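# Carry tube rack through self-closing doors to desk

## Task

Move the tube rack from the counter, through the self-closing doors, onto the desk, using either robot or both. It counts only if the rack stands upright on the desk with each tube fully seated in a hole, both doors are closed at the end, neither the rack nor any tube has touched the floor, and no robot has tipped over or is left leaning. Finish by releasing the rack and moving the robots away from it.

## Robot and tools

Robots: two identical Hello Robot Stretch 4 units, r1 and r2, each about 1.6 m tall. Each has an omni-wheel base (rim within 0.23 m of the base origin), a lift on a mast, a telescoping arm reaching forward, a wrist with yaw, pitch and roll, and a two-finger gripper. Cameras per robot: rN_head_camera, rN_head_left_camera, rN_head_right_camera, rN_wrist_camera.

Frames: the base frame sits on the floor below the base centre, with x forward, y left and z up. hand_pose is the pinch point between the open fingertips, given in this frame; with all wrist joints at 0 its axes line up with the base axes, and the printed value may be a little off. The odometry frame is the base frame as it was when the scene began. Every robot reports in its own frames, so where the robots stand relative to each other can only be judged from images, lidar_m and wrist_depth_mm.

execute_actions: arguments "actions" (a list holding one action or none) and optional "cameras" (list of camera names; omitted, null or ["all"] gives all, [] gives none). An action maps "r1" and/or "r2" to that robot's commands, which all start at once. "base" takes exactly one of translate_m (metres, forward positive), strafe_m (metres, left positive) or rotate_rad (radians, counter-clockwise positive); range -2 to 2, -2 to 2 and -3.2 to 3.2. These are offsets from where the base last reported itself, not positions. "joints" holds absolute targets by name: lift_m 0 to 1.2; arm_m 0 to 0.55 (extension); wrist_yaw_rad -1.134 to 4.276 (0 forward, positive left, 3.14 folded back, above 3.4 the arm may interfere); wrist_pitch_rad -1.117 to 4.259 (0 level, 1.57 pointing down); wrist_roll_rad -1.117 to 4.259 (0 fingers level, positive clockwise seen from behind); gripper_m -0.038 to 0.141 (fingertip gap in metres, negative means fingers squeeze each other). Joint targets past a limit are clipped and reported; other bad values or unknown keys reject the whole call. "pace": "slow", "default", "fast" or "max" (base up to 0.1/0.3/0.4/0.6 m/s and 1/2/3/4 rad/s; slower when the lift is above 0.2). "contact_limits": {"arm_m": value} from 0 (gentlest) to 0.75 (firmest), default 0.5. {"end_of_arm": "enable_torque"} must be sent on its own and re-powers wrist or gripper motors that shut off. Anything not mentioned in an action may still be driving toward its previous target. If a result reports a stop, the remaining calls of that reply are skipped.

wait: "seconds" 0 to 10; returns state and images without new commands. zoom_image: "camera" plus "region" [x0, y0, x1, y1] in pixels from the top-left, at most 504 by 504, on the latest full image. read_manual: only returns licence text. finished_scene: "scene" is the current scene number; it ends the scene irreversibly, so the goal must already hold.

Result lines: base_status and joint_status describe how each commanded motion ended: "done" (for the base, wheels turned the full amount even if slipping), "off_target" (stopped short, may still push), "contact_stop_at_<key>" (hit something; that lift, arm or wheels go slack, a loaded lift may sink, a base may roll), "limit_stop_at_<name>" (built-in limit), "limit_stop_at_tilt" (leaning over 6 degrees; lift, arm and wheels go slack until it recovers), "limit_stop_at_own_body" (self-collision guard, likely with pitch below -0.2 and roll below -0.4 or above 4), "torque_fault" (wrist or gripper motor went limp; send enable_torque). on_its_own lists things not commanded this call; "held at" is a target, not a measured position. joint_positions give current values. base_odometry counts wheel rotation; heading is -3.142 to 3.142. If turned_by_wheels and turned_by_imu differ by over about 0.1 rad, the base likely hit or slipped. base_tilt is in degrees (forward and right positive) with a fixed offset up to about 1.5. motor_effort is percent of maximum, bracket value is the peak in the last action; wheel positive means turning right; a loaded level gripper shifts wrist_pitch effort. lidar_m: 12 distances in metres, 30-degree sectors counter-clockwise starting straight ahead (4th left, 7th rear, 10th right); "-" means nothing or closer than 0.25 m; misses glass, thin legs and much behind. wrist_depth_mm: 7 by 7 grid of median depths 100 to 2000 mm, row by row from top left.

Gripping: command gripper_m below the object's width; tighter pulls the object inward. Neither reading nor "done" proves a hold; a firm squeeze shows in gripper effort. If fingertips jam on a surface, raise the lift. To unfold at scene start, send lift_m 0.4 with wrist_yaw_rad 0.

Cautions: robots touching each other then driving further presses hard and can end the run; equal base commands can differ by about 3 cm per metre, which strains a shared load. Avoid turning or driving with over 1 kg held and arm_m above 0.2, especially at fast paces, and avoid sustained high pushes. Do not drop the rack or tubes, slam doors or shove hard.

Each tool is called after "Emit:" by a JSON object that holds its "fn" and its "kwargs".

## Session

Emit:
{"fn": "execute_actions", "kwargs": {"actions": []}}

Scene clock: 0.00 s.
r1.base_odometry: x=+0.000 y=+0.000 heading=+0.000 (m, m, rad; r1's odometry frame)
r1.turned_by_wheels: +0.000 (rad since the last result)
r1.turned_by_imu: +0.000 (rad since the last result)
r1.base_tilt: forward=+0.1 right=+0.2 (deg)
r1.lidar_m: 2.43 3.40 2.04 1.10 0.83 0.82 0.87 0.79 0.75 0.82 1.14 2.29
r1.base_status: not commanded
r1.joint_positions: lift_m=+0.194 arm_m=-0.003 wrist_yaw_rad=+3.055 wrist_pitch_rad=+0.006 wrist_roll_rad=+0.000 gripper_m=+0.057
r1.joint_status: not commanded
r1.motor_effort: lift_m=+20 arm_m=+0 wrist_yaw_rad=+1 wrist_pitch_rad=-6 wrist_roll_rad=+1 gripper_m=-3 wheel_0=+0 wheel_1=-1 wheel_2=+0 (%)
r1.hand_pose: x=-0.1115 y=+0.1121 z=+0.3708 quat_wxyz=(+0.043, -0.003, +0.000, +0.999) (m; r1's base frame)
r1.wrist_depth_mm: 135 137 1138 976 878 778 741 / - 138 1118 991 878 778 723 / 108 137 1060 976 891 788 732 / 120 140 1060 960 866 788 723 / 820 1060 1138 960 878 798 732 / 866 1060 208 991 193 788 723 / 854 917 991 143 866 759 732
r2.base_odometry: x=+0.000 y=+0.000 heading=+0.000 (m, m, rad; r2's odometry frame)
r2.turned_by_wheels: +0.000 (rad since the last result)
r2.turned_by_imu: +0.000 (rad since the last result)
r2.base_tilt: forward=-0.2 right=+0.2 (deg)
r2.lidar_m: 0.89 1.02 1.64 2.03 2.68 2.22 2.20 1.30 1.06 1.05 1.12 0.90
r2.base_status: not commanded
r2.joint_positions: lift_m=+0.199 arm_m=+0.001 wrist_yaw_rad=+3.152 wrist_pitch_rad=-0.010 wrist_roll_rad=+0.010 gripper_m=+0.057
r2.joint_status: not commanded
r2.motor_effort: lift_m=+17 arm_m=-1 wrist_yaw_rad=+1 wrist_pitch_rad=-5 wrist_roll_rad=+0 gripper_m=-3 wheel_0=+0 wheel_1=+0 wheel_2=+0 (%)
r2.hand_pose: x=-0.1174 y=+0.0843 z=+0.3805 quat_wxyz=(-0.005, +0.005, +0.005, +1.000) (m; r2's base frame)
r2.wrist_depth_mm: - 133 141 - - - - / - 110 141 - - - - / - 118 143 - - - - / 146 144 293 - - - - / 227 1661 - - - - - / 227 1160 220 1255 198 1281 1281 / 227 809 891 106 946 854 917
pictures: r1_head_camera, r1_head_left_camera, r1_head_right_camera, r1_wrist_camera, r2_head_camera, r2_head_left_camera, r2_head_right_camera, r2_wrist_camera
Images, in order (width x height): r1_head_camera 420x560, r1_head_left_camera 420x672, r1_head_right_camera 420x672, r1_wrist_camera 616x392, r2_head_camera 420x560, r2_head_left_camera 420x672, r2_head_right_camera 420x672, r2_wrist_camera 616x392.

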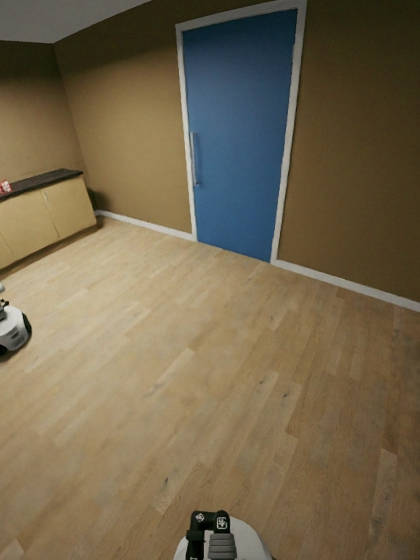

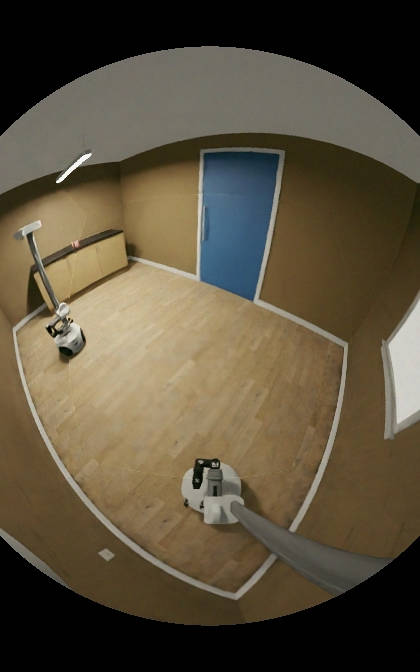

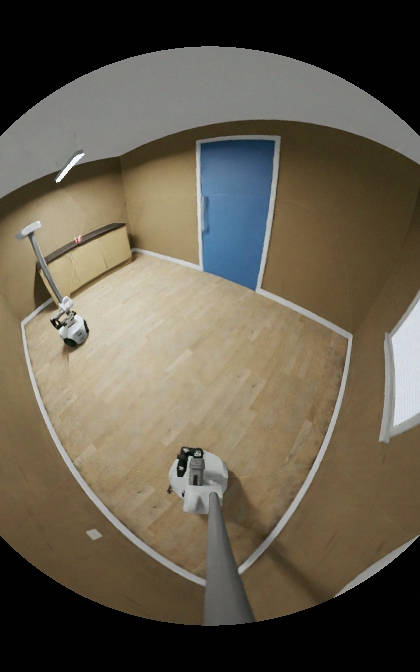

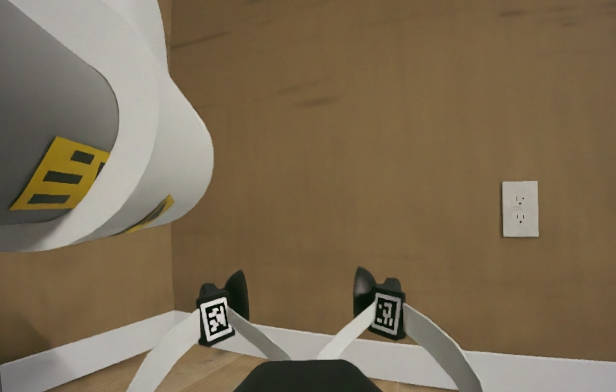

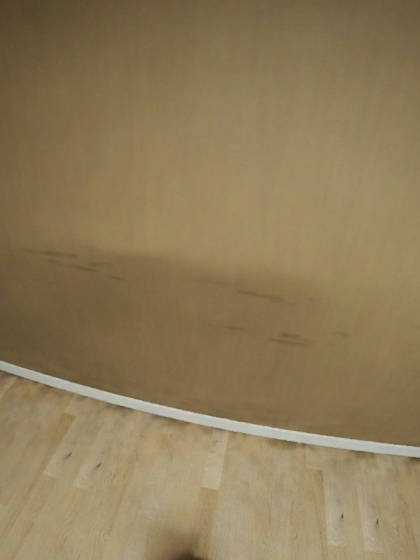

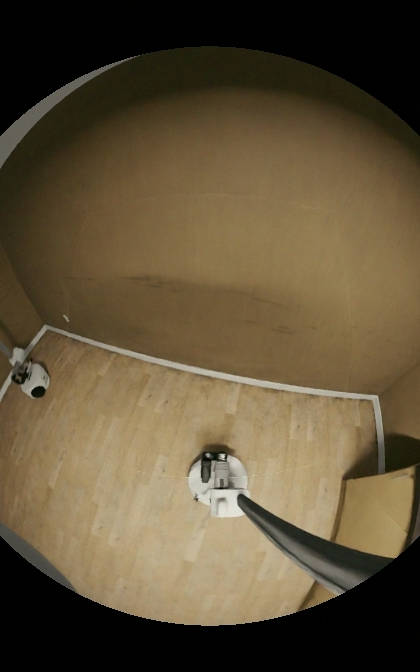

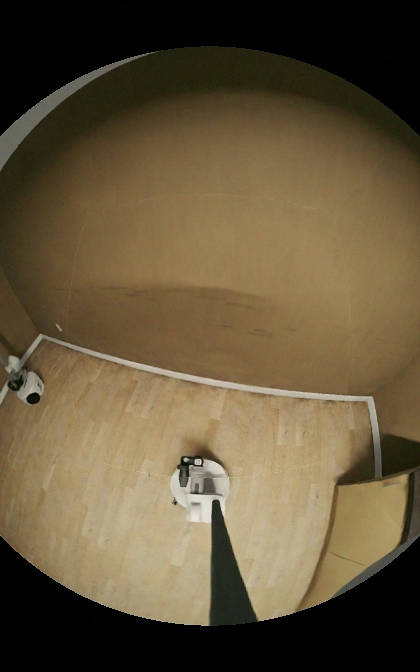

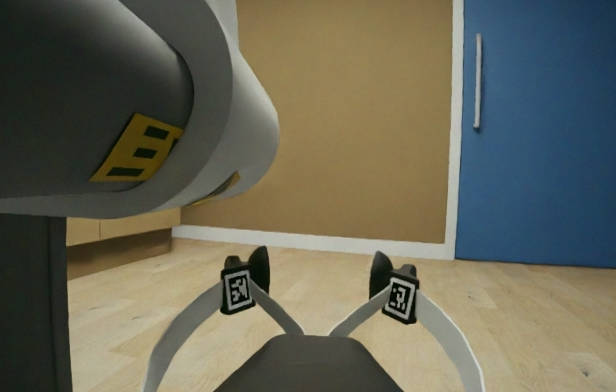

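Emit:
{"fn": "execute_actions", "kwargs": {"actions": [{"r2":{"base":{"rotate_rad":-1.82},"pace":"fast"},"r1":{"base":{"translate_m":0.6},"pace":"fast"}}], "cameras": ["r1_head_camera","r2_head_camera","r2_head_left_camera"]}}

Scene clock: 3.33 s.
r1.base_odometry: x=+0.600 y=+0.000 heading=+0.000 (m, m, rad; r1's odometry frame)
r1.turned_by_wheels: +0.000 (rad since the last result)
r1.turned_by_imu: -0.003 (rad since the last result)
r1.base_tilt: forward=+0.1 right=+0.1 (deg)
r1.lidar_m: 1.90 2.75 1.76 1.83 1.38 1.31 1.42 1.13 1.08 1.15 1.69 1.79
r1.base_status: done
r1.joint_positions: lift_m=+0.194 arm_m=-0.003 wrist_yaw_rad=+3.055 wrist_pitch_rad=+0.006 wrist_roll_rad=+0.000 gripper_m=+0.057
r1.joint_status: not commanded
r1.motor_effort: lift_m=+19(20) arm_m=-1(0) wrist_yaw_rad=+0(0) wrist_pitch_rad=-7(6) wrist_roll_rad=+0(1) gripper_m=-3(3) wheel_0=+0(6) wheel_1=-1(6) wheel_2=+1(11) (%)
r1.hand_pose: x=-0.1115 y=+0.1121 z=+0.3708 quat_wxyz=(+0.043, -0.003, +0.000, +0.999) (m; r1's base frame)
r1.wrist_depth_mm: 134 138 1661 1537 1397 1229 1138 / - 138 1756 1537 1366 1255 1160 / 108 137 1661 1499 1397 1229 1160 / 120 140 1708 1537 1366 1255 1138 / 1098 1464 1708 1537 1397 1255 1138 / 1138 1397 208 1499 193 1255 1118 / 1025 960 976 143 960 917 960
r2.base_odometry: x=+0.000 y=+0.000 heading=-1.820 (m, m, rad; r2's odometry frame)
r2.turned_by_wheels: -1.820 (rad since the last result)
r2.turned_by_imu: -1.834 (rad since the last result)
r2.base_tilt: forward=-0.2 right=+0.2 (deg)
r2.lidar_m: 1.05 1.40 0.96 0.91 0.92 1.24 1.76 1.77 2.35 2.21 1.57 1.13
r2.base_status: done
r2.joint_positions: lift_m=+0.199 arm_m=+0.001 wrist_yaw_rad=+3.152 wrist_pitch_rad=-0.010 wrist_roll_rad=+0.010 gripper_m=+0.057
r2.joint_status: not commanded
r2.motor_effort: lift_m=+17(17) arm_m=+0(0) wrist_yaw_rad=+3(0) wrist_pitch_rad=-5(5) wrist_roll_rad=+0(1) gripper_m=-4(5) wheel_0=+2(6) wheel_1=+0(9) wheel_2=+0(11) (%)
r2.hand_pose: x=-0.1174 y=+0.0843 z=+0.3805 quat_wxyz=(-0.005, +0.005, +0.005, +1.000) (m; r2's base frame)
r2.wrist_depth_mm: - 125 141 - - 1618 1205 / - 110 141 - - 1661 1182 / - 118 143 - - 1661 1160 / 145 144 293 - - 1618 1160 / 227 1921 1808 - - 1661 1138 / 227 1160 219 1229 198 1308 1098 / 226 809 878 106 931 842 931
pictures: r1_head_camera, r2_head_camera, r2_head_left_camera
Images, in order (width x height): r1_head_camera 420x560, r2_head_camera 420x560, r2_head_left_camera 420x672.

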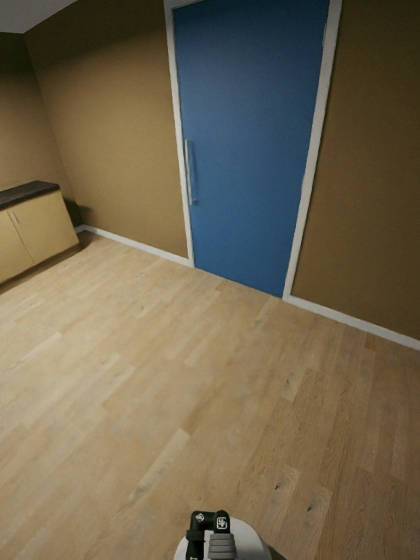

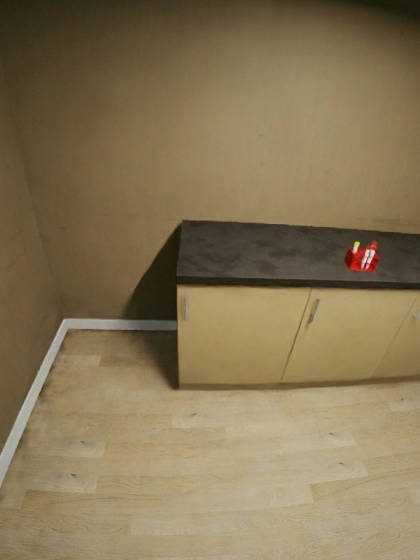

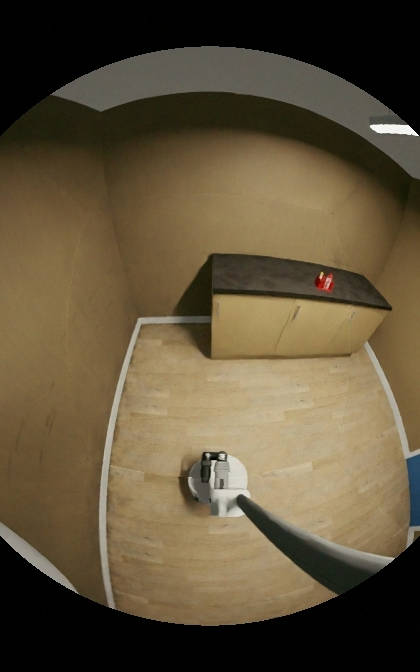

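Emit:
{"fn": "zoom_image", "kwargs": {"camera": "r2_head_camera", "region": [320, 220, 410, 290]}}

Emit:
{"fn": "zoom_image", "kwargs": {"camera": "r1_head_camera", "region": [150, 0, 360, 310]}}

Region (320, 220, 410, 290) of r2_head_camera's 420x560 image, scaled by 5.600, with more detail than that image has.

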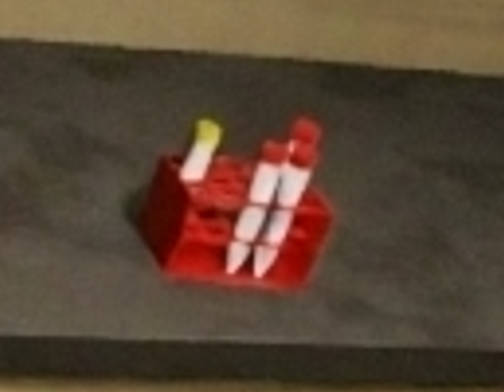

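Region (150, 0, 360, 310) of r1_head_camera's 420x560 image, scaled by 1.626, with more detail than that image has; it fills the left 341 columns of this view, and the rest is white.

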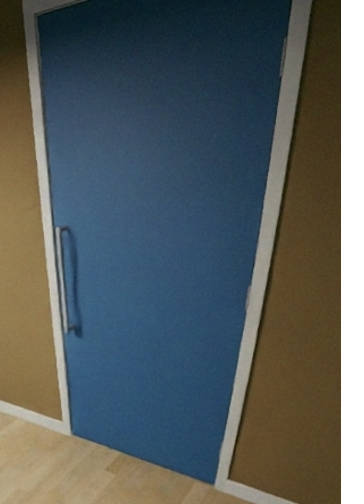

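Emit:
{"fn": "execute_actions", "kwargs": {"actions": [{"r2":{"base":{"strafe_m":-0.7},"joints":{"lift_m":0.95,"wrist_yaw_rad":0,"gripper_m":0.13},"pace":"fast"},"r1":{"base":{"rotate_rad":-0.585},"pace":"fast"}}], "cameras": ["r2_wrist_camera"]}}

Emit:
{"fn": "execute_actions", "kwargs": {"actions": [{"r2":{"base":{"translate_m":0.4},"joints":{"wrist_pitch_rad":0.5},"pace":"fast"},"r1":{"base":{"translate_m":0.95},"pace":"fast"}}], "cameras": ["r2_wrist_camera","r2_head_camera","r1_head_camera"]}}

Scene clock: 8.60 s.
r1.base_odometry: x=+0.600 y=+0.000 heading=-0.585 (m, m, rad; r1's odometry frame)
r1.turned_by_wheels: -0.585 (rad since the last result)
r1.turned_by_imu: -0.595 (rad since the last result)
r1.base_tilt: forward=+0.1 right=+0.3 (deg)
r1.lidar_m: 1.79 1.85 2.56 1.71 1.92 1.42 1.29 1.40 1.16 1.06 1.10 1.59
r1.base_status: done
r1.joint_positions: lift_m=+0.194 arm_m=-0.003 wrist_yaw_rad=+3.055 wrist_pitch_rad=+0.006 wrist_roll_rad=+0.000 gripper_m=+0.057
r1.joint_status: not commanded
r1.motor_effort: lift_m=+20(20) arm_m=+0(1) wrist_yaw_rad=+0(1) wrist_pitch_rad=-7(6) wrist_roll_rad=+0(0) gripper_m=+0(4) wheel_0=+0(7) wheel_1=-1(9) wheel_2=-1(6) (%)
r1.hand_pose: x=-0.1115 y=+0.1121 z=+0.3708 quat_wxyz=(+0.043, -0.003, +0.000, +0.999) (m; r1's base frame)
r1.wrist_depth_mm: 135 138 1397 1464 1537 1537 1576 / - 138 1430 1499 1537 1576 1618 / 108 137 1430 1464 1499 1537 1576 / 120 140 1397 1464 1499 1576 1576 / 1336 1397 1397 1430 1499 1537 1576 / 1308 1366 208 1397 194 1397 1366 / 1042 991 976 143 960 917 917
r2.base_odometry: x=-0.678 y=+0.172 heading=-1.820 (m, m, rad; r2's odometry frame)
r2.turned_by_wheels: +0.000 (rad since the last result)
r2.turned_by_imu: -0.001 (rad since the last result)
r2.base_tilt: forward=-0.1 right=+0.2 (deg)
r2.lidar_m: 1.08 1.12 1.71 1.61 1.66 2.17 1.69 2.29 1.51 1.51 1.55 1.15
r2.base_status: done
r2.joint_positions: lift_m=+0.950 arm_m=+0.001 wrist_yaw_rad=+0.000 wrist_pitch_rad=-0.010 wrist_roll_rad=+0.010 gripper_m=+0.130
r2.joint_status: all done
r2.motor_effort: lift_m=+22(24) arm_m=+0(1) wrist_yaw_rad=+0(5) wrist_pitch_rad=-5(5) wrist_roll_rad=-1(0) gripper_m=+1(4) wheel_0=-2(13) wheel_1=-1(12) wheel_2=+1(3) (%)
r2.hand_pose: x=+0.4605 y=-0.0874 z=+1.1308 quat_wxyz=(+1.000, +0.005, -0.005, +0.000) (m; r2's base frame)
r2.wrist_depth_mm: 1430 1430 1430 1464 1464 1499 1499 / 1430 1464 1464 1464 1464 1499 1499 / 1430 1464 1430 1537 1499 1499 1499 / 1464 1499 1499 1499 1499 1499 1464 / 1160 1229 1336 1205 1430 1537 1537 / 878 878 891 878 891 878 904 / 904 904 891 106 904 904 904
pictures: r2_wrist_camera
Images, in order (width x height): r2_wrist_camera 616x392.

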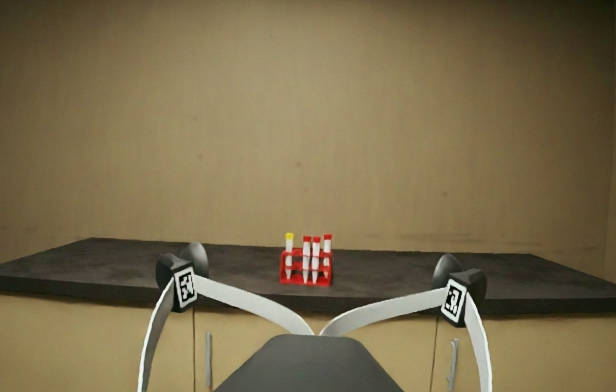

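Scene clock: 12.27 s.
r1.base_odometry: x=+1.392 y=-0.524 heading=-0.585 (m, m, rad; r1's odometry frame)
r1.turned_by_wheels: +0.000 (rad since the last result)
r1.turned_by_imu: -0.004 (rad since the last result)
r1.base_tilt: forward=+0.0 right=+0.3 (deg)
r1.lidar_m: 0.84 0.89 1.21 2.20 2.18 2.40 2.28 1.59 1.12 1.05 1.12 0.87
r1.base_status: done
r1.joint_positions: lift_m=+0.194 arm_m=-0.003 wrist_yaw_rad=+3.055 wrist_pitch_rad=+0.006 wrist_roll_rad=+0.000 gripper_m=+0.057
r1.joint_status: not commanded
r1.motor_effort: lift_m=+19(19) arm_m=+0(0) wrist_yaw_rad=+0(0) wrist_pitch_rad=-6(6) wrist_roll_rad=+0(1) gripper_m=-5(3) wheel_0=+1(6) wheel_1=+1(4) wheel_2=+0(13) (%)
r1.hand_pose: x=-0.1115 y=+0.1121 z=+0.3708 quat_wxyz=(+0.043, -0.003, +0.000, +0.999) (m; r1's base frame)
r1.wrist_depth_mm: 135 138 - - - - - / - 137 - - - - - / 108 137 - - - - - / 120 140 - - - - - / 1808 - - - - - - / 1537 1499 209 1537 193 1397 1366 / 1025 991 991 143 960 917 946
r2.base_odometry: x=-0.777 y=-0.215 heading=-1.820 (m, m, rad; r2's odometry frame)
r2.turned_by_wheels: +0.000 (rad since the last result)
r2.turned_by_imu: -0.002 (rad since the last result)
r2.base_tilt: forward=-0.1 right=+0.2 (deg)
r2.lidar_m: 0.67 0.72 0.96 1.63 1.68 2.21 3.43 2.17 1.58 1.48 1.01 0.72
r2.base_status: done
r2.joint_positions: lift_m=+0.950 arm_m=+0.001 wrist_yaw_rad=+0.000 wrist_pitch_rad=+0.502 wrist_roll_rad=+0.010 gripper_m=+0.130
r2.joint_status: all done
r2.motor_effort: lift_m=+22(22) arm_m=+0(0) wrist_yaw_rad=+3(1) wrist_pitch_rad=-3(3) wrist_roll_rad=+1(1) gripper_m=+1(1) wheel_0=+1(5) wheel_1=+0(5) wheel_2=+0(9) (%)
r2.hand_pose: x=+0.4250 y=-0.0874 z=+0.9891 quat_wxyz=(+0.969, +0.005, +0.248, -0.001) (m; r2's base frame)
r2.wrist_depth_mm: 991 1008 1008 1008 1008 991 1025 / 866 854 842 580 854 891 917 / 585 574 580 554 591 597 615 / 549 554 549 549 530 521 521 / 615 597 591 609 609 597 597 / 691 668 676 661 647 647 683 / 768 768 759 106 741 759 768
pictures: r1_head_camera, r2_head_camera, r2_wrist_camera
Images, in order (width x height): r1_head_camera 420x560, r2_head_camera 420x560, r2_wrist_camera 616x392.

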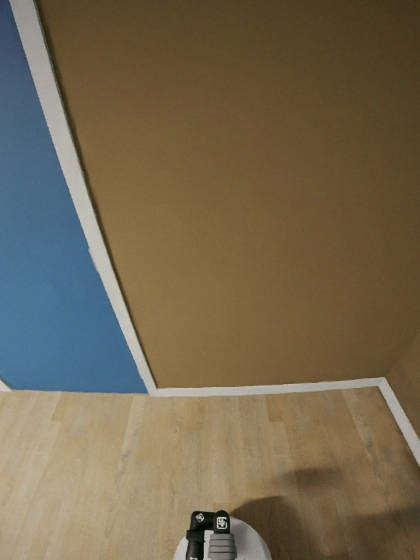

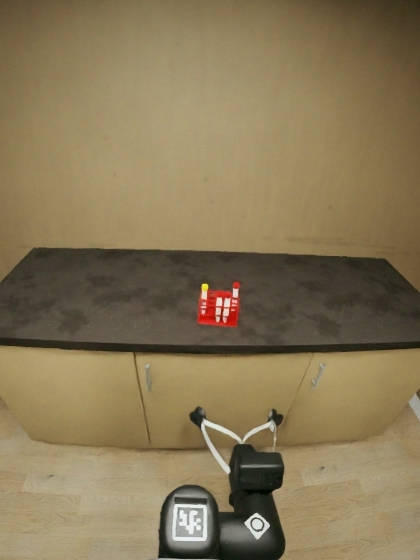

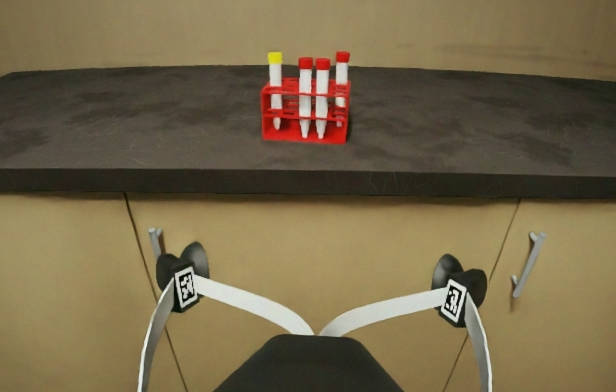

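Emit:
{"fn": "execute_actions", "kwargs": {"actions": [{"r2":{"joints":{"wrist_pitch_rad":0.0,"lift_m":0.8,"gripper_m":0.141},"pace":"fast"},"r1":{"base":{"strafe_m":1.25},"joints":{"lift_m":0.8,"wrist_yaw_rad":0,"gripper_m":0.1},"pace":"fast"}}], "cameras": ["r2_wrist_camera","r1_wrist_camera","r1_head_camera"]}}

Scene clock: 17.03 s.
r1.base_odometry: x=+2.082 y=+0.518 heading=-0.585 (m, m, rad; r1's odometry frame)
r1.turned_by_wheels: +0.000 (rad since the last result)
r1.turned_by_imu: +0.001 (rad since the last result)
r1.base_tilt: forward=+0.1 right=+0.3 (deg)
r1.lidar_m: 0.77 0.86 1.23 1.71 1.01 2.35 2.29 2.38 2.42 2.33 1.21 0.84
r1.base_status: done
r1.joint_positions: lift_m=+0.800 arm_m=-0.003 wrist_yaw_rad=+0.000 wrist_pitch_rad=+0.006 wrist_roll_rad=+0.000 gripper_m=+0.100
r1.joint_status: all done
r1.motor_effort: lift_m=+25(29) arm_m=+0(0) wrist_yaw_rad=+0(5) wrist_pitch_rad=-7(7) wrist_roll_rad=+0(0) gripper_m=-2(6) wheel_0=+2(10) wheel_1=+0(14) wheel_2=-1(2) (%)
r1.hand_pose: x=+0.4569 y=-0.0874 z=+0.9760 quat_wxyz=(+1.000, +0.000, +0.003, +0.000) (m; r1's base frame)
r1.wrist_depth_mm: 603 609 615 627 627 627 634 / 603 609 615 621 621 627 634 / 603 615 615 621 621 627 634 / 603 609 621 621 621 627 634 / 603 609 615 621 627 627 634 / 603 591 224 621 197 621 640 / 597 585 609 144 621 621 627
r2.base_odometry: x=-0.777 y=-0.215 heading=-1.820 (m, m, rad; r2's odometry frame)
r2.turned_by_wheels: +0.000 (rad since the last result)
r2.turned_by_imu: -0.001 (rad since the last result)
r2.base_tilt: forward=-0.1 right=+0.2 (deg)
r2.lidar_m: 0.68 0.71 0.94 1.63 1.68 2.22 3.44 1.00 1.47 1.48 1.02 0.69
r2.base_status: not commanded
r2.joint_positions: lift_m=+0.800 arm_m=+0.001 wrist_yaw_rad=+0.000 wrist_pitch_rad=+0.003 wrist_roll_rad=+0.010 gripper_m=+0.141
r2.joint_status: all done
r2.motor_effort: lift_m=+13(21) arm_m=-1(0) wrist_yaw_rad=+0(1) wrist_pitch_rad=-7(12) wrist_roll_rad=+0(1) gripper_m=+0(1) wheel_0=+1(1) wheel_1=+0(0) wheel_2=+0(0) (%)
r2.hand_pose: x=+0.4605 y=-0.0874 z=+0.9778 quat_wxyz=(+1.000, +0.005, +0.001, +0.000) (m; r2's base frame)
r2.wrist_depth_mm: 1060 1060 1060 1078 1078 1098 1118 / 1078 1060 1078 1098 1098 1118 1118 / 1078 1078 1078 1118 1118 1118 1118 / 1078 1098 1098 991 1118 1138 1138 / 508 539 564 564 621 634 647 / 492 492 496 469 477 218 500 / 500 496 500 106 504 504 504
pictures: r1_head_camera, r1_wrist_camera, r2_wrist_camera
Images, in order (width x height): r1_head_camera 420x560, r1_wrist_camera 616x392, r2_wrist_camera 616x392.

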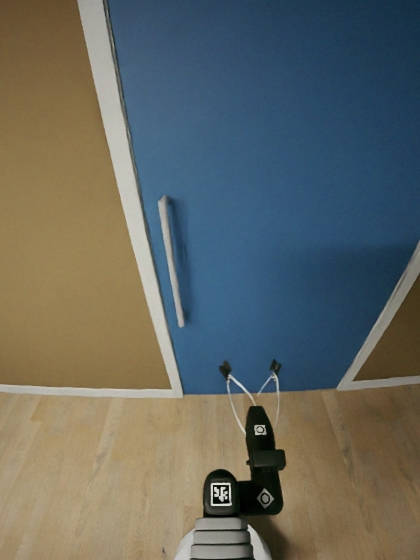

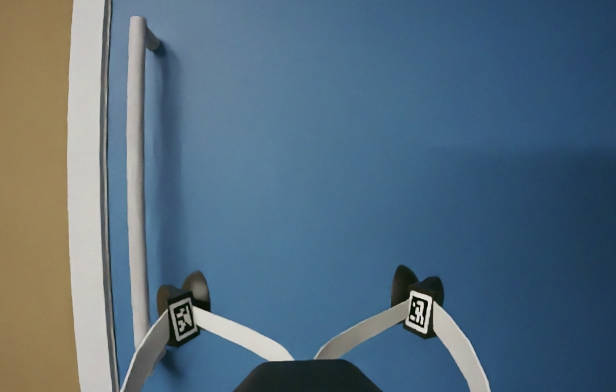

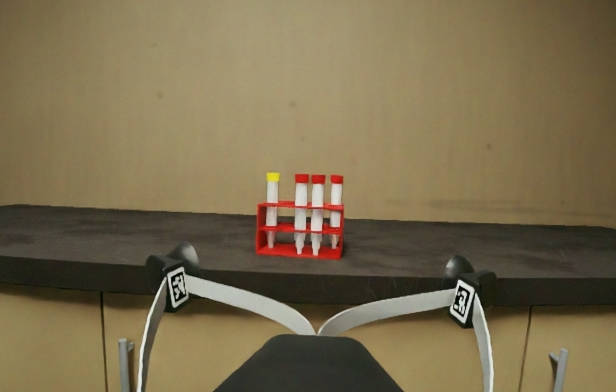

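Emit:
{"fn": "execute_actions", "kwargs": {"actions": [{"r2":{"joints":{"arm_m":0.1,"lift_m":0.78}},"r1":{"base":{"strafe_m":0.25}}}], "cameras": ["r2_wrist_camera","r1_wrist_camera","r2_head_camera"]}}

Emit:
{"fn": "zoom_image", "kwargs": {"camera": "r2_head_camera", "region": [170, 260, 290, 380]}}

Scene clock: 19.77 s.
r1.base_odometry: x=+2.220 y=+0.726 heading=-0.585 (m, m, rad; r1's odometry frame)
r1.turned_by_wheels: +0.000 (rad since the last result)
r1.turned_by_imu: +0.000 (rad since the last result)
r1.base_tilt: forward=-0.1 right=+0.3 (deg)
r1.lidar_m: 0.80 0.85 1.20 1.46 0.79 0.83 2.29 2.38 2.70 2.59 1.22 0.87
r1.base_status: done
r1.joint_positions: lift_m=+0.800 arm_m=-0.003 wrist_yaw_rad=+0.000 wrist_pitch_rad=+0.006 wrist_roll_rad=+0.000 gripper_m=+0.100
r1.joint_status: not commanded
r1.motor_effort: lift_m=+25(25) arm_m=+0(0) wrist_yaw_rad=+0(1) wrist_pitch_rad=-7(7) wrist_roll_rad=+1(0) gripper_m=+0(1) wheel_0=+0(9) wheel_1=-1(9) wheel_2=+0(1) (%)
r1.hand_pose: x=+0.4569 y=-0.0874 z=+0.9761 quat_wxyz=(+1.000, +0.000, +0.003, +0.000) (m; r1's base frame)
r1.wrist_depth_mm: 603 603 615 621 621 621 627 / 603 603 615 615 627 621 627 / 603 609 615 615 621 634 634 / 597 609 609 621 621 627 634 / 597 603 609 609 627 627 627 / 597 609 223 621 197 621 634 / 597 597 609 144 615 621 627
r2.base_odometry: x=-0.777 y=-0.215 heading=-1.820 (m, m, rad; r2's odometry frame)
r2.turned_by_wheels: +0.000 (rad since the last result)
r2.turned_by_imu: +0.000 (rad since the last result)
r2.base_tilt: forward=-0.2 right=+0.1 (deg)
r2.lidar_m: 0.67 0.72 0.95 1.63 1.69 2.22 3.44 0.79 0.83 1.49 1.03 0.73
r2.base_status: not commanded
r2.joint_positions: lift_m=+0.780 arm_m=+0.099 wrist_yaw_rad=+0.000 wrist_pitch_rad=+0.002 wrist_roll_rad=+0.010 gripper_m=+0.141
r2.joint_status: all done
r2.motor_effort: lift_m=+13(13) arm_m=+4(5) wrist_yaw_rad=+0(2) wrist_pitch_rad=-6(7) wrist_roll_rad=+0(0) gripper_m=+1(1) wheel_0=+1(1) wheel_1=+0(0) wheel_2=+0(0) (%)
r2.hand_pose: x=+0.5587 y=-0.0874 z=+0.9579 quat_wxyz=(+1.000, +0.005, +0.001, +0.000) (m; r2's base frame)
r2.wrist_depth_mm: 946 960 976 976 991 991 1008 / 976 960 991 991 991 1008 1008 / 991 976 991 1008 1025 1008 1025 / 991 991 991 512 1042 1025 1060 / 427 449 466 452 517 539 544 / 397 370 377 375 375 219 379 / 399 399 402 106 399 404 404
pictures: r1_wrist_camera, r2_head_camera, r2_wrist_camera
Images, in order (width x height): r1_wrist_camera 616x392, r2_head_camera 420x560, r2_wrist_camera 616x392.

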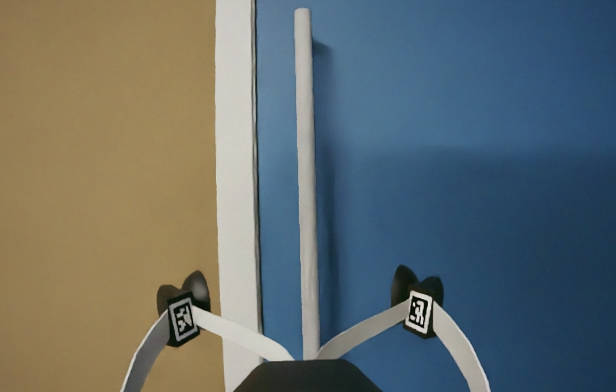

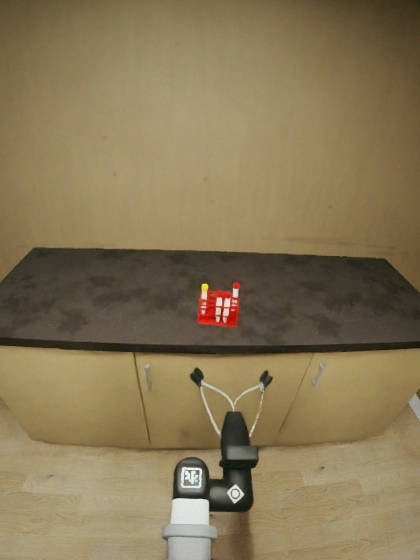

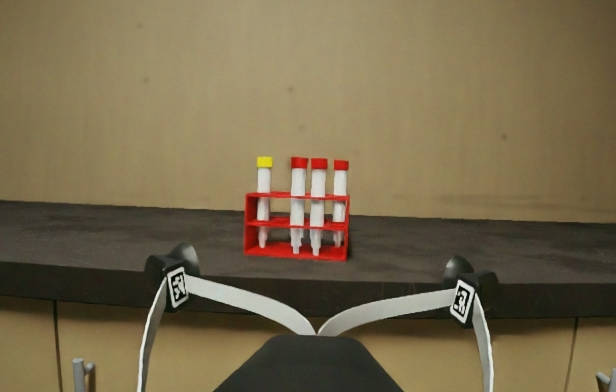

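Region (170, 260, 290, 380) of r2_head_camera's 420x560 image, scaled by 4.200, with more detail than that image has.

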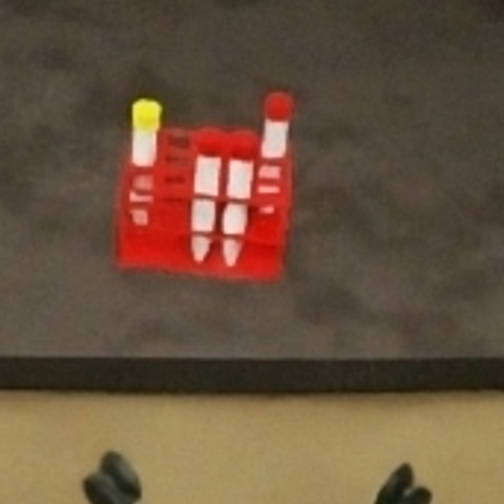

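Emit:
{"fn": "execute_actions", "kwargs": {"actions": [{"r2":{"base":{"strafe_m":0.027},"joints":{"arm_m":0.19,"lift_m":0.765}},"r1":{"joints":{"lift_m":0.68,"arm_m":0.27}}}], "cameras": ["r2_wrist_camera","r1_wrist_camera","r2_head_camera"]}}

Scene clock: 23.70 s.
r1.base_odometry: x=+2.220 y=+0.726 heading=-0.585 (m, m, rad; r1's odometry frame)
r1.turned_by_wheels: +0.000 (rad since the last result)
r1.turned_by_imu: -0.001 (rad since the last result)
r1.base_tilt: forward=+0.2 right=+0.2 (deg)
r1.lidar_m: 0.77 0.87 1.20 1.45 0.83 0.85 2.28 2.37 2.70 2.56 1.21 0.87
r1.base_status: not commanded
r1.joint_positions: lift_m=+0.680 arm_m=+0.269 wrist_yaw_rad=+0.000 wrist_pitch_rad=+0.006 wrist_roll_rad=+0.000 gripper_m=+0.100
r1.joint_status: all done
r1.motor_effort: lift_m=+15(24) arm_m=+7(8) wrist_yaw_rad=-1(0) wrist_pitch_rad=-6(6) wrist_roll_rad=+0(0) gripper_m=-1(1) wheel_0=+0(0) wheel_1=-1(1) wheel_2=+0(0) (%)
r1.hand_pose: x=+0.7281 y=-0.0874 z=+0.8569 quat_wxyz=(+1.000, +0.000, +0.003, +0.000) (m; r1's base frame)
r1.wrist_depth_mm: 340 340 345 347 349 351 355 / 338 342 345 345 351 349 355 / 338 340 345 345 349 353 353 / 336 342 343 345 349 351 353 / 336 340 336 343 349 351 355 / 336 340 224 343 197 351 353 / 336 340 329 144 349 351 353
r2.base_odometry: x=-0.751 y=-0.222 heading=-1.820 (m, m, rad; r2's odometry frame)
r2.turned_by_wheels: +0.000 (rad since the last result)
r2.turned_by_imu: -0.001 (rad since the last result)
r2.base_tilt: forward=-0.2 right=+0.2 (deg)
r2.lidar_m: 0.67 0.69 0.96 1.60 1.66 2.17 3.45 0.85 0.84 1.51 1.02 0.73
r2.base_status: done
r2.joint_positions: lift_m=+0.765 arm_m=+0.189 wrist_yaw_rad=+0.000 wrist_pitch_rad=+0.002 wrist_roll_rad=+0.010 gripper_m=+0.141
r2.joint_status: all done
r2.motor_effort: lift_m=+13(11) arm_m=+4(4) wrist_yaw_rad=+1(0) wrist_pitch_rad=-5(5) wrist_roll_rad=+0(0) gripper_m=+1(0) wheel_0=+1(7) wheel_1=-2(7) wheel_2=-1(1) (%)
r2.hand_pose: x=+0.6487 y=-0.0874 z=+0.9429 quat_wxyz=(+1.000, +0.005, +0.001, +0.000) (m; r2's base frame)
r2.wrist_depth_mm: 891 878 891 891 904 904 917 / 891 891 904 917 917 917 917 / 891 904 917 904 917 946 946 / 904 917 917 410 931 931 946 / 362 382 382 379 427 459 466 / 283 282 282 282 286 219 286 / 307 306 309 106 309 307 310
pictures: r1_wrist_camera, r2_head_camera, r2_wrist_camera
Images, in order (width x height): r1_wrist_camera 616x392, r2_head_camera 420x560, r2_wrist_camera 616x392.

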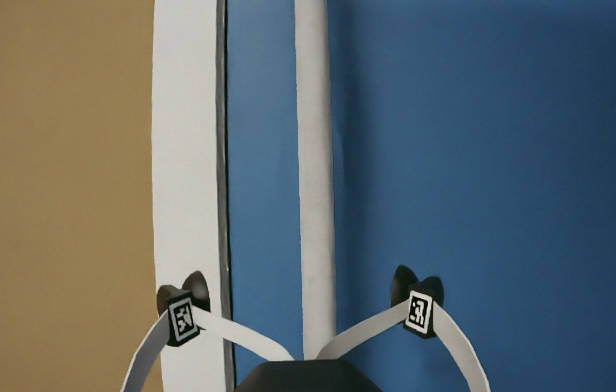

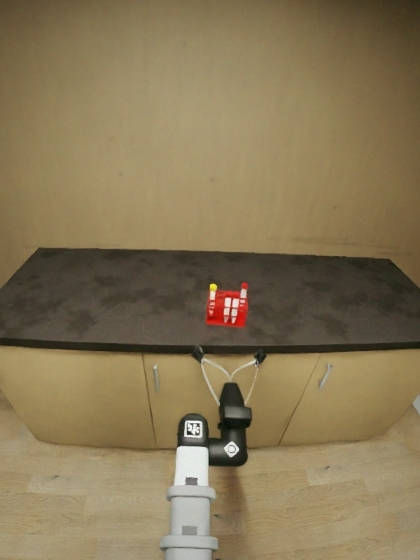

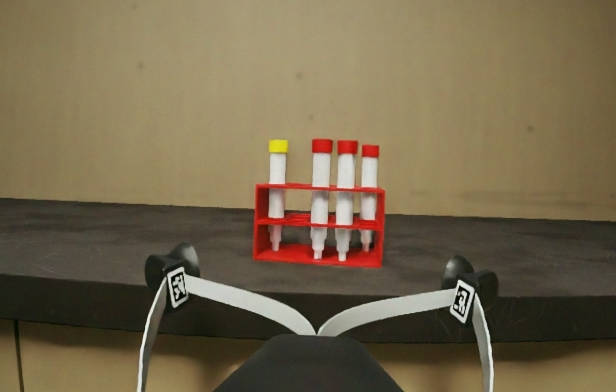

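Emit:
{"fn": "execute_actions", "kwargs": {"actions": [{"r2":{"joints":{"arm_m":0.30,"lift_m":0.78}},"r1":{"base":{"strafe_m":-0.012},"joints":{"arm_m":0.32}}}], "cameras": ["r2_wrist_camera","r1_wrist_camera","r2_head_camera"]}}

Emit:
{"fn": "zoom_image", "kwargs": {"camera": "r2_head_camera", "region": [170, 260, 290, 380]}}

Scene clock: 25.57 s.
r1.base_odometry: x=+2.214 y=+0.716 heading=-0.585 (m, m, rad; r1's odometry frame)
r1.turned_by_wheels: +0.000 (rad since the last result)
r1.turned_by_imu: +0.000 (rad since the last result)
r1.base_tilt: forward=+0.1 right=+0.2 (deg)
r1.lidar_m: 0.77 0.88 1.19 1.49 0.82 0.89 2.28 2.36 2.71 2.56 1.24 0.86
r1.base_status: done
r1.joint_positions: lift_m=+0.680 arm_m=+0.319 wrist_yaw_rad=+0.000 wrist_pitch_rad=+0.006 wrist_roll_rad=+0.000 gripper_m=+0.100
r1.joint_status: all done
r1.motor_effort: lift_m=+15(15) arm_m=+7(7) wrist_yaw_rad=+0(1) wrist_pitch_rad=-7(6) wrist_roll_rad=+0(1) gripper_m=-2(2) wheel_0=+1(5) wheel_1=+1(8) wheel_2=+0(0) (%)
r1.hand_pose: x=+0.7781 y=-0.0874 z=+0.8569 quat_wxyz=(+1.000, +0.000, +0.003, +0.000) (m; r1's base frame)
r1.wrist_depth_mm: 290 279 294 297 300 303 303 / 290 279 294 296 298 301 303 / 289 278 296 296 300 303 303 / 289 279 294 229 298 301 303 / 289 279 294 229 297 300 301 / 289 277 223 294 198 300 303 / 287 278 294 144 298 298 303
r2.base_odometry: x=-0.751 y=-0.222 heading=-1.820 (m, m, rad; r2's odometry frame)
r2.turned_by_wheels: +0.000 (rad since the last result)
r2.turned_by_imu: +0.000 (rad since the last result)
r2.base_tilt: forward=-0.1 right=+0.2 (deg)
r2.lidar_m: 0.68 0.71 0.96 1.60 1.65 2.16 3.45 0.86 0.87 1.52 1.02 0.72
r2.base_status: not commanded
r2.joint_positions: lift_m=+0.780 arm_m=+0.299 wrist_yaw_rad=+0.000 wrist_pitch_rad=+0.002 wrist_roll_rad=+0.010 gripper_m=+0.141
r2.joint_status: all done
r2.motor_effort: lift_m=+22(23) arm_m=+4(4) wrist_yaw_rad=-1(1) wrist_pitch_rad=-5(5) wrist_roll_rad=+0(0) gripper_m=+1(1) wheel_0=+1(1) wheel_1=-2(2) wheel_2=-1(1) (%)
r2.hand_pose: x=+0.7586 y=-0.0874 z=+0.9572 quat_wxyz=(+1.000, +0.005, +0.001, +0.000) (m; r2's base frame)
r2.wrist_depth_mm: 778 788 788 798 798 809 809 / 788 788 798 798 809 809 820 / 788 798 809 820 809 820 831 / 798 798 809 298 820 831 842 / 415 442 300 272 314 525 535 / 255 247 241 268 251 218 296 / 192 190 207 106 217 204 -
pictures: r1_wrist_camera, r2_head_camera, r2_wrist_camera
Images, in order (width x height): r1_wrist_camera 616x392, r2_head_camera 420x560, r2_wrist_camera 616x392.

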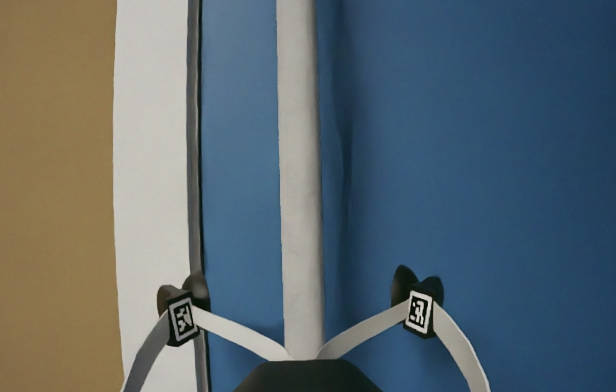

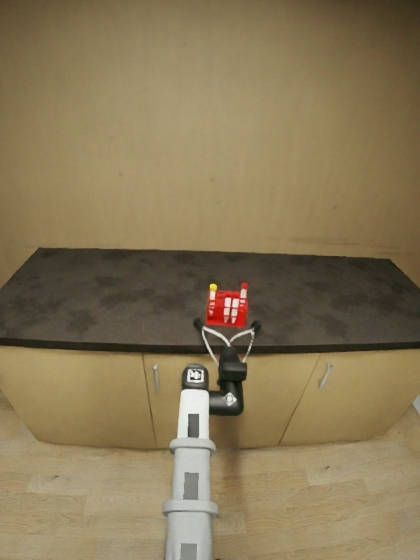

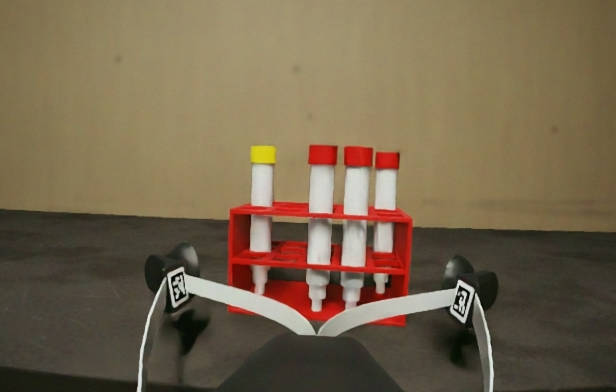

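Region (170, 260, 290, 380) of r2_head_camera's 420x560 image, scaled by 4.200, with more detail than that image has.

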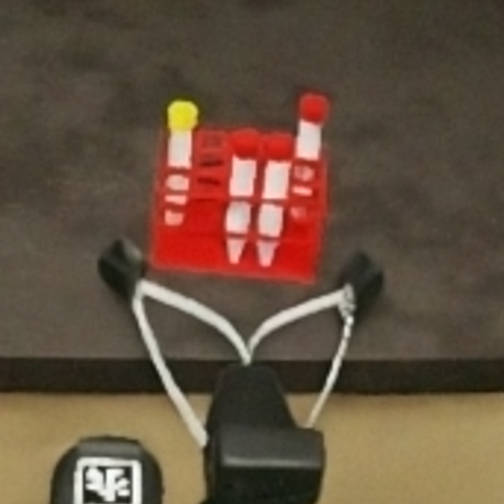

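Emit:
{"fn": "execute_actions", "kwargs": {"actions": [{"r2":{"joints":{"arm_m":0.37},"pace":"slow"},"r1":{"joints":{"gripper_m":-0.02}}}], "cameras": ["r2_wrist_camera","r1_wrist_camera","r2_head_camera"]}}

Emit:
{"fn": "zoom_image", "kwargs": {"camera": "r2_head_camera", "region": [170, 260, 290, 380]}}

Scene clock: 27.93 s.
r1.base_odometry: x=+2.214 y=+0.716 heading=-0.585 (m, m, rad; r1's odometry frame)
r1.turned_by_wheels: +0.000 (rad since the last result)
r1.turned_by_imu: -0.001 (rad since the last result)
r1.base_tilt: forward=+0.1 right=+0.3 (deg)
r1.lidar_m: 0.75 0.88 1.20 1.49 0.81 0.88 2.28 2.36 2.69 2.56 1.21 0.90
r1.base_status: not commanded
r1.joint_positions: lift_m=+0.680 arm_m=+0.319 wrist_yaw_rad=-0.001 wrist_pitch_rad=+0.006 wrist_roll_rad=+0.000 gripper_m=-0.019
r1.joint_status: all done
r1.motor_effort: lift_m=+15(15) arm_m=+5(7) wrist_yaw_rad=+1(4) wrist_pitch_rad=-7(6) wrist_roll_rad=-1(0) gripper_m=-23(18) wheel_0=+1(1) wheel_1=+1(1) wheel_2=+0(0) (%)
r1.hand_pose: x=+0.7784 y=-0.0876 z=+0.8569 quat_wxyz=(+1.000, +0.000, +0.003, +0.000) (m; r1's base frame)
r1.wrist_depth_mm: 290 279 290 290 296 297 298 / 287 278 289 291 294 298 300 / 289 279 290 291 294 297 300 / 290 278 289 224 294 298 298 / 289 277 290 223 294 296 297 / 289 278 206 216 183 296 297 / 289 277 287 215 294 293 297
r2.base_odometry: x=-0.751 y=-0.222 heading=-1.820 (m, m, rad; r2's odometry frame)
r2.turned_by_wheels: +0.000 (rad since the last result)
r2.turned_by_imu: +0.000 (rad since the last result)
r2.base_tilt: forward=-0.2 right=+0.2 (deg)
r2.lidar_m: 0.67 0.70 0.94 1.61 1.67 2.17 3.44 0.85 0.83 1.52 1.02 0.72
r2.base_status: not commanded
r2.joint_positions: lift_m=+0.780 arm_m=+0.369 wrist_yaw_rad=+0.000 wrist_pitch_rad=+0.002 wrist_roll_rad=+0.010 gripper_m=+0.141
r2.joint_status: all done
r2.motor_effort: lift_m=+23(23) arm_m=+4(4) wrist_yaw_rad=+1(0) wrist_pitch_rad=-5(6) wrist_roll_rad=+0(0) gripper_m=+0(0) wheel_0=+1(1) wheel_1=-2(2) wheel_2=-1(0) (%)
r2.hand_pose: x=+0.8286 y=-0.0874 z=+0.9572 quat_wxyz=(+1.000, +0.005, +0.001, +0.000) (m; r2's base frame)
r2.wrist_depth_mm: 707 715 723 723 741 741 750 / 723 723 732 732 741 741 741 / 732 723 732 741 750 759 759 / 732 750 741 239 253 759 778 / 415 439 230 236 214 525 535 / 254 247 234 198 197 218 294 / 192 190 204 106 207 204 -
pictures: r1_wrist_camera, r2_head_camera, r2_wrist_camera
Images, in order (width x height): r1_wrist_camera 616x392, r2_head_camera 420x560, r2_wrist_camera 616x392.

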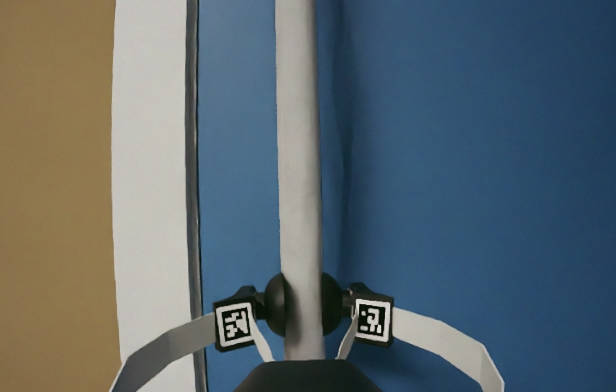

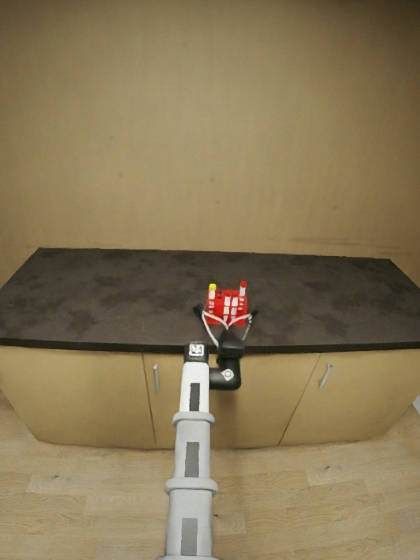

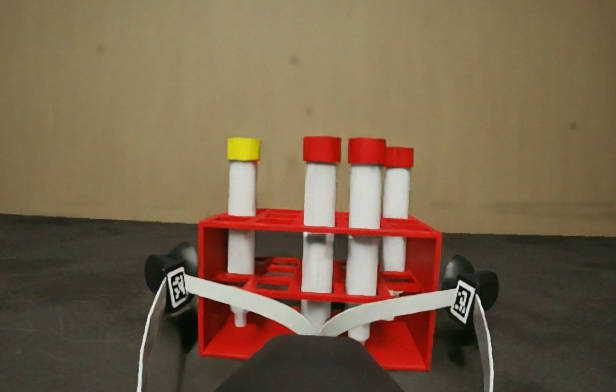

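Region (170, 260, 290, 380) of r2_head_camera's 420x560 image, scaled by 4.200, with more detail than that image has.

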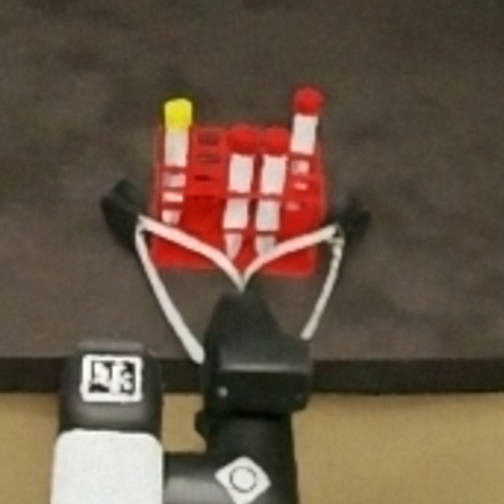

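Emit:
{"fn": "execute_actions", "kwargs": {"actions": [{"r2":{"joints":{"arm_m":0.38,"gripper_m":0.085},"pace":"slow"},"r1":{"base":{"translate_m":-0.12},"pace":"slow"}}], "cameras": ["r2_wrist_camera","r1_wrist_camera","r1_head_camera"]}}

Scene clock: 31.23 s.
r1.base_odometry: x=+2.114 y=+0.782 heading=-0.587 (m, m, rad; r1's odometry frame)
r1.turned_by_wheels: -0.002 (rad since the last result)
r1.turned_by_imu: -0.003 (rad since the last result)
r1.base_tilt: forward=+0.1 right=+0.3 (deg)
r1.lidar_m: 0.78 0.98 1.37 1.47 0.77 0.90 2.15 2.25 2.69 2.55 1.36 0.91
r1.base_status: done
r1.joint_positions: lift_m=+0.680 arm_m=+0.319 wrist_yaw_rad=-0.009 wrist_pitch_rad=+0.006 wrist_roll_rad=+0.000 gripper_m=-0.019
r1.joint_status: not commanded
r1.on_its_own: wrist_yaw_rad is at rest, and its effort (+27) is outside its rest range (-13 to +13)
r1.motor_effort: lift_m=+15(15) arm_m=+5(5) wrist_yaw_rad=+27(28) wrist_pitch_rad=-7(7) wrist_roll_rad=+0(0) gripper_m=-21(21) wheel_0=-12(13) wheel_1=-7(5) wheel_2=-4(6) (%)
r1.hand_pose: x=+0.7777 y=-0.0902 z=+0.8569 quat_wxyz=(+1.000, +0.000, +0.003, -0.005) (m; r1's base frame)
r1.wrist_depth_mm: 404 407 286 291 310 325 338 / 404 407 283 290 307 324 338 / 402 404 285 289 309 324 336 / 402 404 283 228 310 324 336 / 402 407 285 224 306 322 334 / 402 404 211 206 183 322 334 / 399 402 279 218 304 152 334
r2.base_odometry: x=-0.751 y=-0.222 heading=-1.820 (m, m, rad; r2's odometry frame)
r2.turned_by_wheels: +0.000 (rad since the last result)
r2.turned_by_imu: +0.000 (rad since the last result)
r2.base_tilt: forward=-0.1 right=+0.2 (deg)
r2.lidar_m: 0.69 0.71 0.94 1.61 1.66 2.18 3.43 0.77 0.80 1.50 1.02 0.72
r2.base_status: not commanded
r2.joint_positions: lift_m=+0.780 arm_m=+0.379 wrist_yaw_rad=+0.000 wrist_pitch_rad=+0.002 wrist_roll_rad=+0.010 gripper_m=+0.085
r2.joint_status: all done
r2.motor_effort: lift_m=+23(22) arm_m=+5(6) wrist_yaw_rad=+2(1) wrist_pitch_rad=-5(5) wrist_roll_rad=+1(0) gripper_m=-24(23) wheel_0=+1(1) wheel_1=-2(2) wheel_2=-1(1) (%)
r2.hand_pose: x=+0.8386 y=-0.0874 z=+0.9572 quat_wxyz=(+1.000, +0.005, +0.001, +0.000) (m; r2's base frame)
r2.wrist_depth_mm: 707 707 715 723 732 732 732 / 707 715 723 723 732 741 741 / 723 715 723 732 732 741 750 / 715 732 732 238 241 750 759 / 415 439 224 196 200 521 530 / 253 232 195 200 194 189 294 / 191 190 202 106 189 204 -
pictures: r1_head_camera, r1_wrist_camera, r2_wrist_camera
Images, in order (width x height): r1_head_camera 420x560, r1_wrist_camera 616x392, r2_wrist_camera 616x392.

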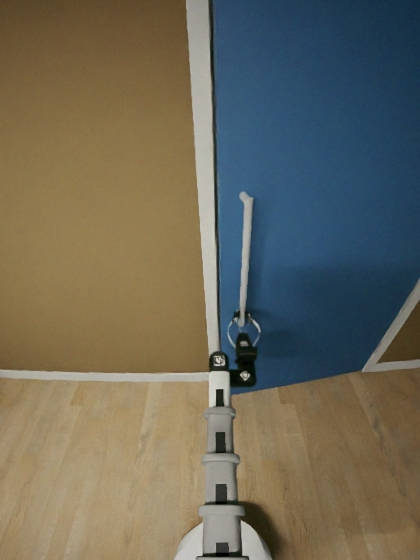

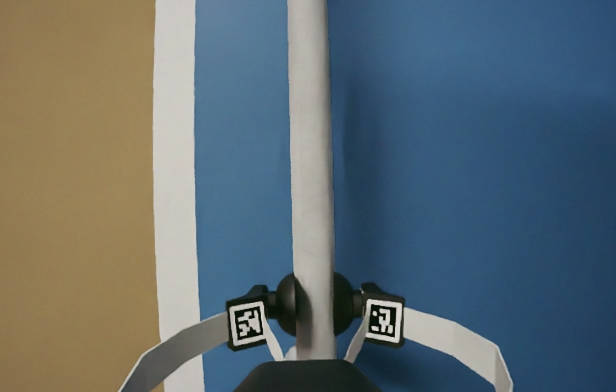

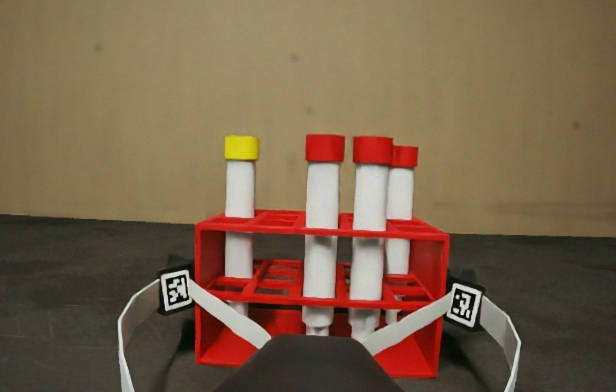

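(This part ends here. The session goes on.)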